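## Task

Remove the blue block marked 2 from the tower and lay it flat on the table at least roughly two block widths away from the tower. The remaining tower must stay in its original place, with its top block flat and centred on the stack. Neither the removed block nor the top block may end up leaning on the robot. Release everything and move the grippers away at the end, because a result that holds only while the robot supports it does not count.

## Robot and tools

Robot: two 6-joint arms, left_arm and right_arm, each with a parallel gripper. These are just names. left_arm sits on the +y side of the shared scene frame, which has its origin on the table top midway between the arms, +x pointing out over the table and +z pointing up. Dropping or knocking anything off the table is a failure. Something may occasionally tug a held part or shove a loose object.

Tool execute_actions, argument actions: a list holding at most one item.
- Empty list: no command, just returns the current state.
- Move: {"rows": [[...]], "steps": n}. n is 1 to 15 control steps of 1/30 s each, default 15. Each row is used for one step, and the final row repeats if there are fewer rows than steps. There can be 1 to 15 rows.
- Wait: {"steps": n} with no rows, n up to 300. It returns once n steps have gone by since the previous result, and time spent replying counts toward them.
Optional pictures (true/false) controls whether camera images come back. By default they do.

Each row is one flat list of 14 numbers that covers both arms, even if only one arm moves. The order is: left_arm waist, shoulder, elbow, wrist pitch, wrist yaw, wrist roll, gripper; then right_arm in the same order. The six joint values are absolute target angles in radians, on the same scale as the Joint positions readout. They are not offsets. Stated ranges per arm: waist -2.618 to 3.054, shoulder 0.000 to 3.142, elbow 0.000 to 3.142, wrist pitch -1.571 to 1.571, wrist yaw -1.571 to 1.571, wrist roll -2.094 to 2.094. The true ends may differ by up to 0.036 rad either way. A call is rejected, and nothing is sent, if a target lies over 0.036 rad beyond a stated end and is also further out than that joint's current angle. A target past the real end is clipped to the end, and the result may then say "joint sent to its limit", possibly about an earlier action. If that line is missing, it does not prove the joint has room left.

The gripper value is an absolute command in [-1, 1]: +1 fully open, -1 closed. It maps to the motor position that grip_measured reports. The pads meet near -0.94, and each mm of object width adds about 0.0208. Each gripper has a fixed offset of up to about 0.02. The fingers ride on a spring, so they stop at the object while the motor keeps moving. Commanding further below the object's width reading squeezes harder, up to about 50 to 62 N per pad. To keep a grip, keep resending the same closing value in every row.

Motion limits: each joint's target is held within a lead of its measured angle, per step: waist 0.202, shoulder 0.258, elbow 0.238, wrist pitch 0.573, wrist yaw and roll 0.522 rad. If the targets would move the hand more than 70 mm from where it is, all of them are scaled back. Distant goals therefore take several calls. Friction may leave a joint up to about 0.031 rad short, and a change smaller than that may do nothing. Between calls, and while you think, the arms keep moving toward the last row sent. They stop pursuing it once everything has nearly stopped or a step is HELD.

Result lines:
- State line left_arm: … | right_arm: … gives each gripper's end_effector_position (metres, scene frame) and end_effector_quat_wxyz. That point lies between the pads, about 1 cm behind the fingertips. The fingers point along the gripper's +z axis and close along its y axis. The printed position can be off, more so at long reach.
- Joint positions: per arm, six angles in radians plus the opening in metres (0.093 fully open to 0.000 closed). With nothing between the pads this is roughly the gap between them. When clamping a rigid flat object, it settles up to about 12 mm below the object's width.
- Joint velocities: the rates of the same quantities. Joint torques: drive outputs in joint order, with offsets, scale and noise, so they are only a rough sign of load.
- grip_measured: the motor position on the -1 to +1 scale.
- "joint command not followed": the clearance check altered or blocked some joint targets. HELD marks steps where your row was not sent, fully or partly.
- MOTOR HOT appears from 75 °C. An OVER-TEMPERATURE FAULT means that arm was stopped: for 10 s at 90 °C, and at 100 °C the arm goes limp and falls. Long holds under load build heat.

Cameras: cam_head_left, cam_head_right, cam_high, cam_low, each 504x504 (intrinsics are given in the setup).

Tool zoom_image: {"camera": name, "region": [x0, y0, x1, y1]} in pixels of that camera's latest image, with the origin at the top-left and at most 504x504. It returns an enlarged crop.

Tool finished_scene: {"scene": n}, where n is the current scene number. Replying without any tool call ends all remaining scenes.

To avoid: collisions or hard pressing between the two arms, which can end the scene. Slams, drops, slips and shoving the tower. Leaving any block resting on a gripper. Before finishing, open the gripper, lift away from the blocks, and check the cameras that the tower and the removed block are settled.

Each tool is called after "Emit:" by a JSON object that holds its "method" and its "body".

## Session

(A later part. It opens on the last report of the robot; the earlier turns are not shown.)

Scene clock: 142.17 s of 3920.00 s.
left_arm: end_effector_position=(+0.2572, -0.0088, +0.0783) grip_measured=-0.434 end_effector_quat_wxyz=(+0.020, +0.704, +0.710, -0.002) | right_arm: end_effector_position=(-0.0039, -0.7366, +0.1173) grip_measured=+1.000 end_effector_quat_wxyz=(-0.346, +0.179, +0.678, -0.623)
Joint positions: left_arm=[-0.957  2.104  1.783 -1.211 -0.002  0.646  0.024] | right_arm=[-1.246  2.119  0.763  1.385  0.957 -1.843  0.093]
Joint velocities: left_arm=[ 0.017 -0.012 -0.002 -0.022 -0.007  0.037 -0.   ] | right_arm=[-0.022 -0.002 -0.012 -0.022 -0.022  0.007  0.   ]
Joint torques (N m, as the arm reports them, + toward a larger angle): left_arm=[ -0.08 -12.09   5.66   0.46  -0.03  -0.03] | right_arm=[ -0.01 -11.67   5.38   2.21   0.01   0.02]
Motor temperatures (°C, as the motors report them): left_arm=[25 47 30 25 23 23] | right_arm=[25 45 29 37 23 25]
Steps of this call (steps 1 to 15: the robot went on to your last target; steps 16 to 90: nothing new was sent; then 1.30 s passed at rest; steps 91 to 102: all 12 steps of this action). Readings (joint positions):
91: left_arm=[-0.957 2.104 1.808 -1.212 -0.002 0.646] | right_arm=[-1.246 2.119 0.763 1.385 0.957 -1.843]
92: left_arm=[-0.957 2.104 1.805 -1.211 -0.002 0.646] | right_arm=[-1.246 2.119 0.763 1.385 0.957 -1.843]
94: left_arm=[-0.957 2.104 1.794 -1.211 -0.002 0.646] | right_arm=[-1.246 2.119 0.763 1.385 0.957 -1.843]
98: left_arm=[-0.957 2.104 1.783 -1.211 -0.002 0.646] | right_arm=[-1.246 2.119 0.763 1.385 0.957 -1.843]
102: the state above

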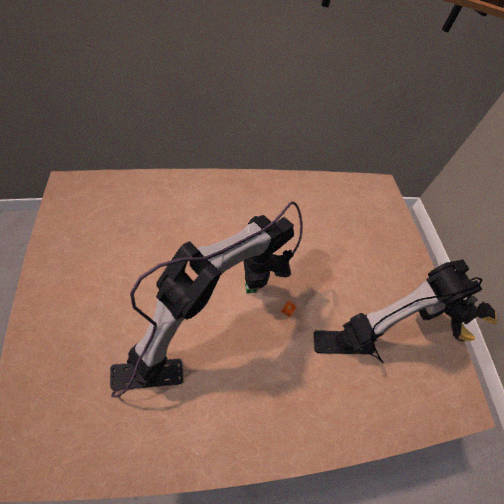

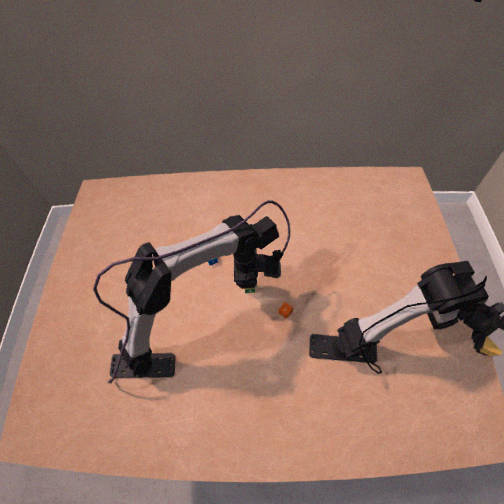

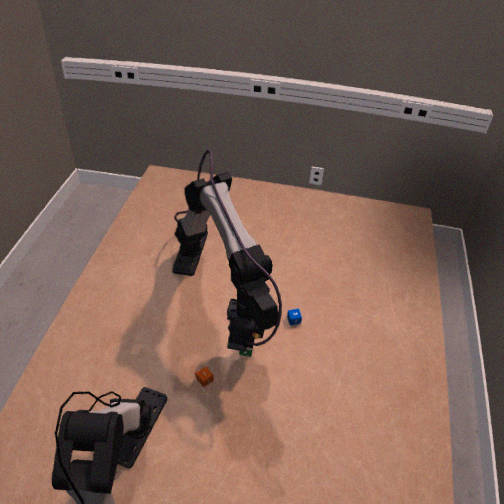

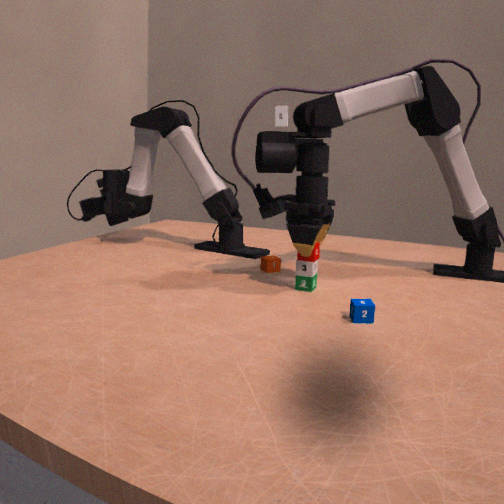

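Emit:
{"method": "execute_actions", "body": {"actions": [{"rows":[[-0.957,2.09,1.775,-1.188,0,0.65,-0.65,-1.246,2.119,0.763,1.385,0.957,-1.843,1]],"steps":12}]}}

Emit:
{"method": "zoom_image", "body": {"camera": "cam_low", "region": [270, 210, 350, 300]}}

Scene clock: 145.20 s of 3920.00 s.
left_arm: end_effector_position=(+0.2587, -0.0107, +0.0784) grip_measured=-0.434 end_effector_quat_wxyz=(+0.024, +0.704, +0.710, -0.002) | right_arm: end_effector_position=(-0.0039, -0.7366, +0.1173) grip_measured=+1.000 end_effector_quat_wxyz=(-0.346, +0.179, +0.678, -0.623)
Joint positions: left_arm=[-0.957  2.104  1.783 -1.201 -0.002  0.646  0.024] | right_arm=[-1.246  2.119  0.763  1.385  0.957 -1.843  0.093]
Joint velocities: left_arm=[-0.017 -0.002  0.007 -0.037 -0.051  0.007  0.   ] | right_arm=[-0.017  0.002 -0.017  0.066 -0.066 -0.007  0.   ]
Joint torques (N m, as the arm reports them, + toward a larger angle): left_arm=[ -0.08 -12.14   6.16   0.64  -0.05  -0.03] | right_arm=[ -0.02 -11.68   5.34   2.22   0.02   0.02]
Motor temperatures (°C, as the motors report them): left_arm=[25 48 30 25 23 23] | right_arm=[25 45 29 37 23 25]
Steps of this call (steps 1 to 15: the robot went on to your last target; steps 16 to 79: nothing new was sent; steps 80 to 91: all 12 steps of this action). Readings (joint positions):
80: left_arm=[-0.957 2.104 1.783 -1.210 -0.002 0.646] | right_arm=[-1.246 2.119 0.763 1.385 0.957 -1.843]
81: left_arm=[-0.957 2.104 1.783 -1.209 -0.002 0.646] | right_arm=[-1.246 2.119 0.763 1.385 0.957 -1.843]
83: left_arm=[-0.957 2.104 1.783 -1.206 -0.002 0.646] | right_arm=[-1.246 2.119 0.763 1.385 0.957 -1.843]
87: left_arm=[-0.957 2.104 1.783 -1.203 -0.002 0.646] | right_arm=[-1.246 2.119 0.763 1.385 0.957 -1.843]
91: the state above

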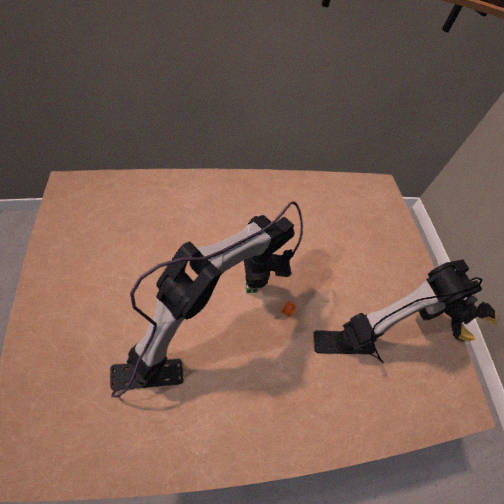

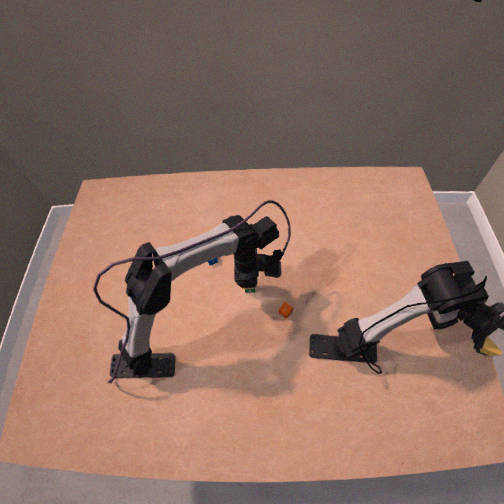

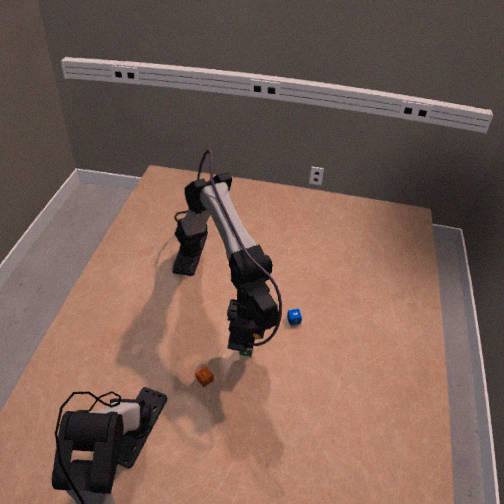

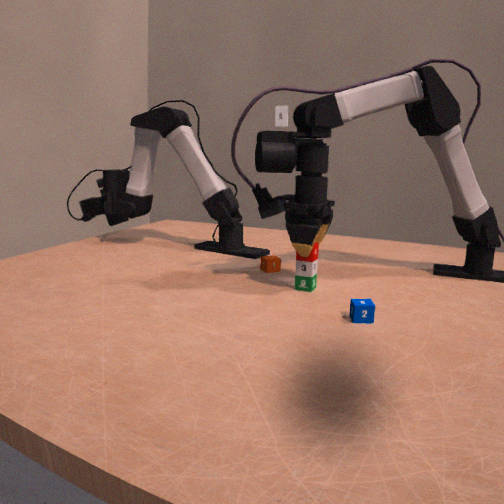

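Region (270, 210, 350, 300) of cam_low's 504x504 image, scaled by 5.600, with more detail than that image has.

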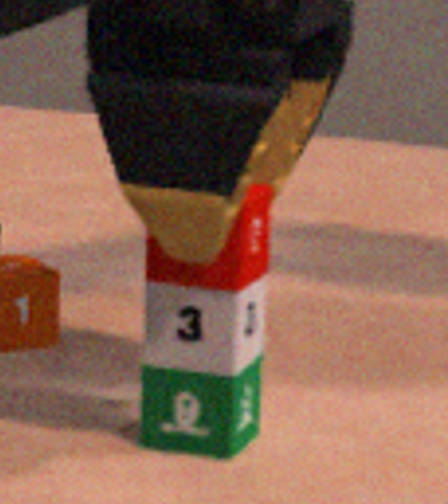

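Emit:
{"method": "execute_actions", "body": {"actions": [{"rows":[[-0.957,2.09,1.783,-1.2,0,0.65,-0.3,-1.246,2.119,0.763,1.385,0.957,-1.843,1],[-0.957,2.09,1.783,-1.2,0,0.65,-0.2,-1.246,2.119,0.763,1.385,0.957,-1.843,1],[-0.957,2.09,1.783,-1.2,0,0.65,-0.1,-1.246,2.119,0.763,1.385,0.957,-1.843,1],[-0.957,2.09,1.783,-1.2,0,0.65,0.4,-1.246,2.119,0.763,1.385,0.957,-1.843,1]],"steps":12}], "pictures": false}}

Emit:
{"method": "execute_actions", "body": {"actions": [{"rows":[[-0.957,2.07,1.83,-1.25,0,0.65,0.4,-1.246,2.119,0.763,1.385,0.957,-1.843,1],[-0.957,2.05,1.87,-1.3,0,0.65,0.4,-1.246,2.119,0.763,1.385,0.957,-1.843,1],[-0.957,2.03,1.9,-1.35,0,0.65,0.4,-1.246,2.119,0.763,1.385,0.957,-1.843,1],[-0.957,2.0,1.93,-1.4,0,0.65,0.4,-1.246,2.119,0.763,1.385,0.957,-1.843,1],[-0.957,1.98,1.93,-1.4,0,0.65,0.4,-1.246,2.119,0.763,1.385,0.957,-1.843,1],[-0.957,1.95,1.93,-1.4,0,0.65,0.4,-1.246,2.119,0.763,1.385,0.957,-1.843,1]]}], "pictures": false}}

Emit:
{"method": "execute_actions", "body": {"actions": [{"rows":[[-0.7,1.7,1.75,-1.4,0,0.65,0.4,-1.246,2.119,0.763,1.385,0.957,-1.843,1]]}]}}

Emit:
{"method": "zoom_image", "body": {"camera": "cam_high", "region": [200, 290, 300, 380]}}

Scene clock: 152.13 s of 3920.00 s.
left_arm: end_effector_position=(+0.2588, -0.0109, +0.0785) grip_measured=+0.397 end_effector_quat_wxyz=(+0.025, +0.704, +0.710, -0.002) | right_arm: end_effector_position=(-0.0039, -0.7366, +0.1173) grip_measured=+1.000 end_effector_quat_wxyz=(-0.346, +0.179, +0.678, -0.623)
Joint positions: left_arm=[-0.957  2.104  1.783 -1.2   -0.002  0.646  0.064] | right_arm=[-1.246  2.119  0.763  1.385  0.957 -1.843  0.093]
Joint velocities: left_arm=[-0.007 -0.007  0.007  0.037 -0.007  0.007 -0.001] | right_arm=[-0.007 -0.002 -0.032 -0.022  0.081  0.037  0.   ]
Joint torques (N m, as the arm reports them, + toward a larger angle): left_arm=[ -0.08 -12.13   6.93   0.51  -0.05  -0.04] | right_arm=[ -0.02 -11.69   5.37   2.22   0.02   0.02]
Motor temperatures (°C, as the motors report them): left_arm=[25 48 30 25 23 23] | right_arm=[25 46 29 37 23 25]
Steps of this call (steps 1 to 15: the robot went on to your last target; steps 16 to 90: nothing new was sent; then 3.53 s passed at rest; steps 91 to 102: all 12 steps of this action). Readings (joint positions):
91: left_arm=[-0.957 2.104 1.783 -1.200 -0.002 0.646] | right_arm=[-1.246 2.119 0.763 1.385 0.957 -1.843]
92: left_arm=[-0.957 2.104 1.783 -1.200 -0.002 0.646] | right_arm=[-1.246 2.119 0.763 1.385 0.957 -1.843]
94: left_arm=[-0.957 2.104 1.783 -1.200 -0.002 0.646] | right_arm=[-1.246 2.119 0.763 1.385 0.957 -1.843]
98: left_arm=[-0.957 2.104 1.783 -1.200 -0.002 0.646] | right_arm=[-1.246 2.119 0.763 1.385 0.957 -1.843]
102: the state above

Scene clock: 152.63 s of 3920.00 s.
left_arm: end_effector_position=(+0.2508, -0.0005, +0.1783) grip_measured=+0.398 end_effector_quat_wxyz=(+0.090, +0.701, +0.707, -0.011) | right_arm: end_effector_position=(-0.0039, -0.7366, +0.1173) grip_measured=+1.000 end_effector_quat_wxyz=(-0.346, +0.179, +0.678, -0.623)
Joint positions: left_arm=[-0.957  1.94   1.929 -1.378 -0.002  0.646  0.064] | right_arm=[-1.246  2.119  0.763  1.385  0.957 -1.843  0.093]
Joint velocities: left_arm=[-0.002  0.002  0.007 -0.125  0.051  0.007 -0.002] | right_arm=[ 0.002 -0.002 -0.012  0.022 -0.022  0.007  0.   ]
Joint torques (N m, as the arm reports them, + toward a larger angle): left_arm=[-0.12 -9.32  7.19  0.71 -0.06 -0.04] | right_arm=[ -0.02 -11.68   5.33   2.22   0.02   0.02]
Motor temperatures (°C, as the motors report them): left_arm=[25 48 30 25 23 23] | right_arm=[25 46 29 37 23 25]
Steps of this call (steps 1 to 15: all 15 steps of this action). Readings (joint positions):
1: left_arm=[-0.957 2.104 1.789 -1.208 -0.002 0.646] | right_arm=[-1.246 2.119 0.763 1.385 0.957 -1.843]
2: left_arm=[-0.957 2.104 1.803 -1.225 -0.002 0.646] | right_arm=[-1.246 2.119 0.763 1.385 0.957 -1.843]
4: left_arm=[-0.957 2.095 1.852 -1.275 -0.002 0.646] | right_arm=[-1.246 2.119 0.763 1.385 0.957 -1.843]
8: left_arm=[-0.957 1.998 1.908 -1.335 -0.002 0.646] | right_arm=[-1.246 2.119 0.763 1.385 0.957 -1.843]
15: the state above

Scene clock: 153.13 s of 3920.00 s.
left_arm: end_effector_position=(+0.2858, +0.1080, +0.2147) grip_measured=+0.398 end_effector_quat_wxyz=(+0.119, +0.598, +0.792, +0.003) | right_arm: end_effector_position=(-0.0039, -0.7366, +0.1173) grip_measured=+1.000 end_effector_quat_wxyz=(-0.346, +0.179, +0.678, -0.623)
Joint positions: left_arm=[-0.689  1.702  1.763 -1.393 -0.006  0.646  0.064] | right_arm=[-1.246  2.119  0.763  1.385  0.957 -1.843  0.093]
Joint velocities: left_arm=[-0.007 -0.002 -0.012 -0.066  0.007  0.007 -0.001] | right_arm=[-0.007 -0.002 -0.017  0.037 -0.022  0.037  0.   ]
Joint torques (N m, as the arm reports them, + toward a larger angle): left_arm=[-0.92 -7.87  5.87  0.83 -0.02 -0.05] | right_arm=[ -0.02 -11.68   5.37   2.22   0.02   0.03]
Motor temperatures (°C, as the motors report them): left_arm=[25 48 30 25 23 23] | right_arm=[25 46 29 37 23 25]
Steps of this call (steps 1 to 15: all 15 steps of this action). Readings (joint positions):
1: left_arm=[-0.944 1.920 1.899 -1.362 0.005 0.646] | right_arm=[-1.246 2.119 0.763 1.385 0.957 -1.843]
2: left_arm=[-0.918 1.887 1.853 -1.358 0.011 0.646] | right_arm=[-1.246 2.119 0.763 1.385 0.957 -1.843]
4: left_arm=[-0.828 1.818 1.793 -1.373 0.013 0.646] | right_arm=[-1.246 2.119 0.763 1.385 0.957 -1.843]
8: left_arm=[-0.680 1.719 1.768 -1.388 -0.008 0.646] | right_arm=[-1.246 2.119 0.763 1.385 0.957 -1.843]
15: the state above

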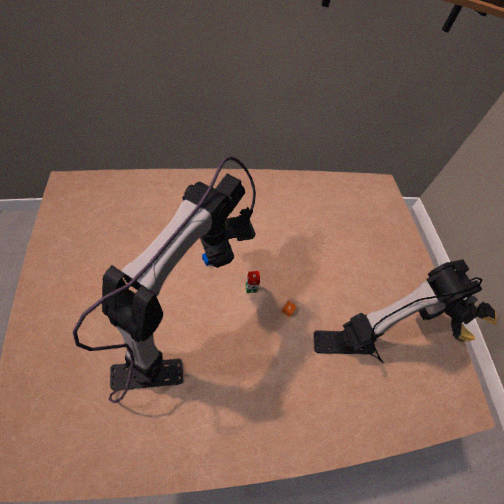

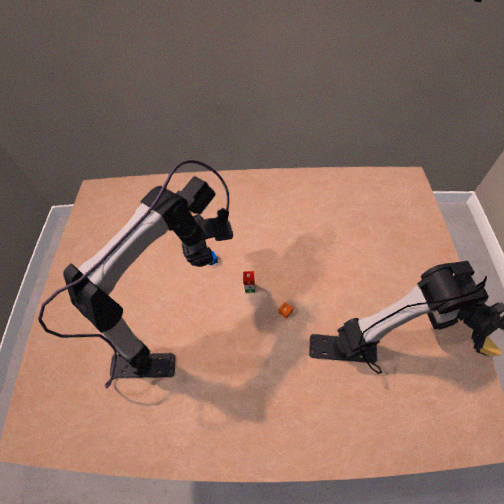

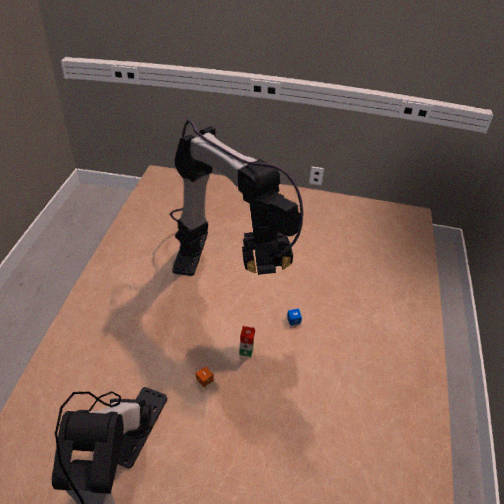

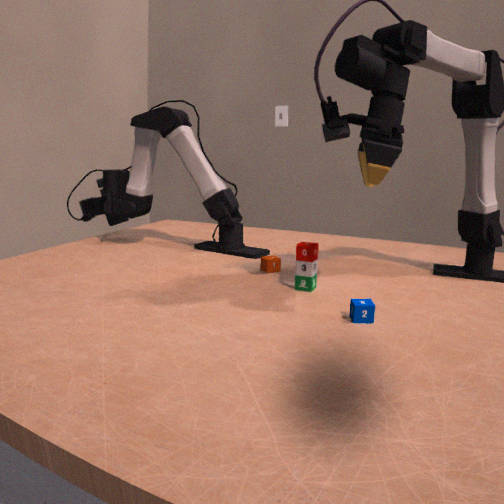

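Region (200, 290, 300, 380) of cam_high's 504x504 image, scaled by 5.040, with more detail than that image has; it fills the top 454 rows of this view, and the rest is white.

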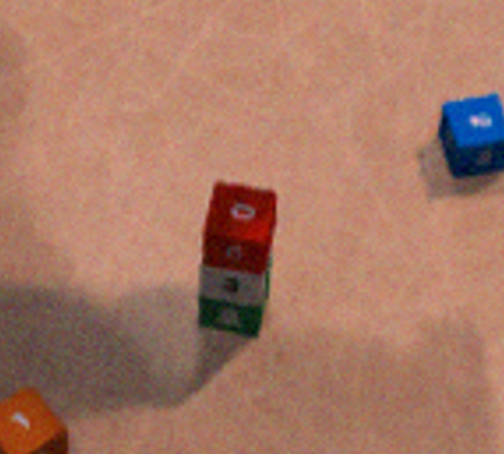

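Emit:
{"method": "finished_scene", "body": {"scene": 1}}

The scene is finished: the task was done.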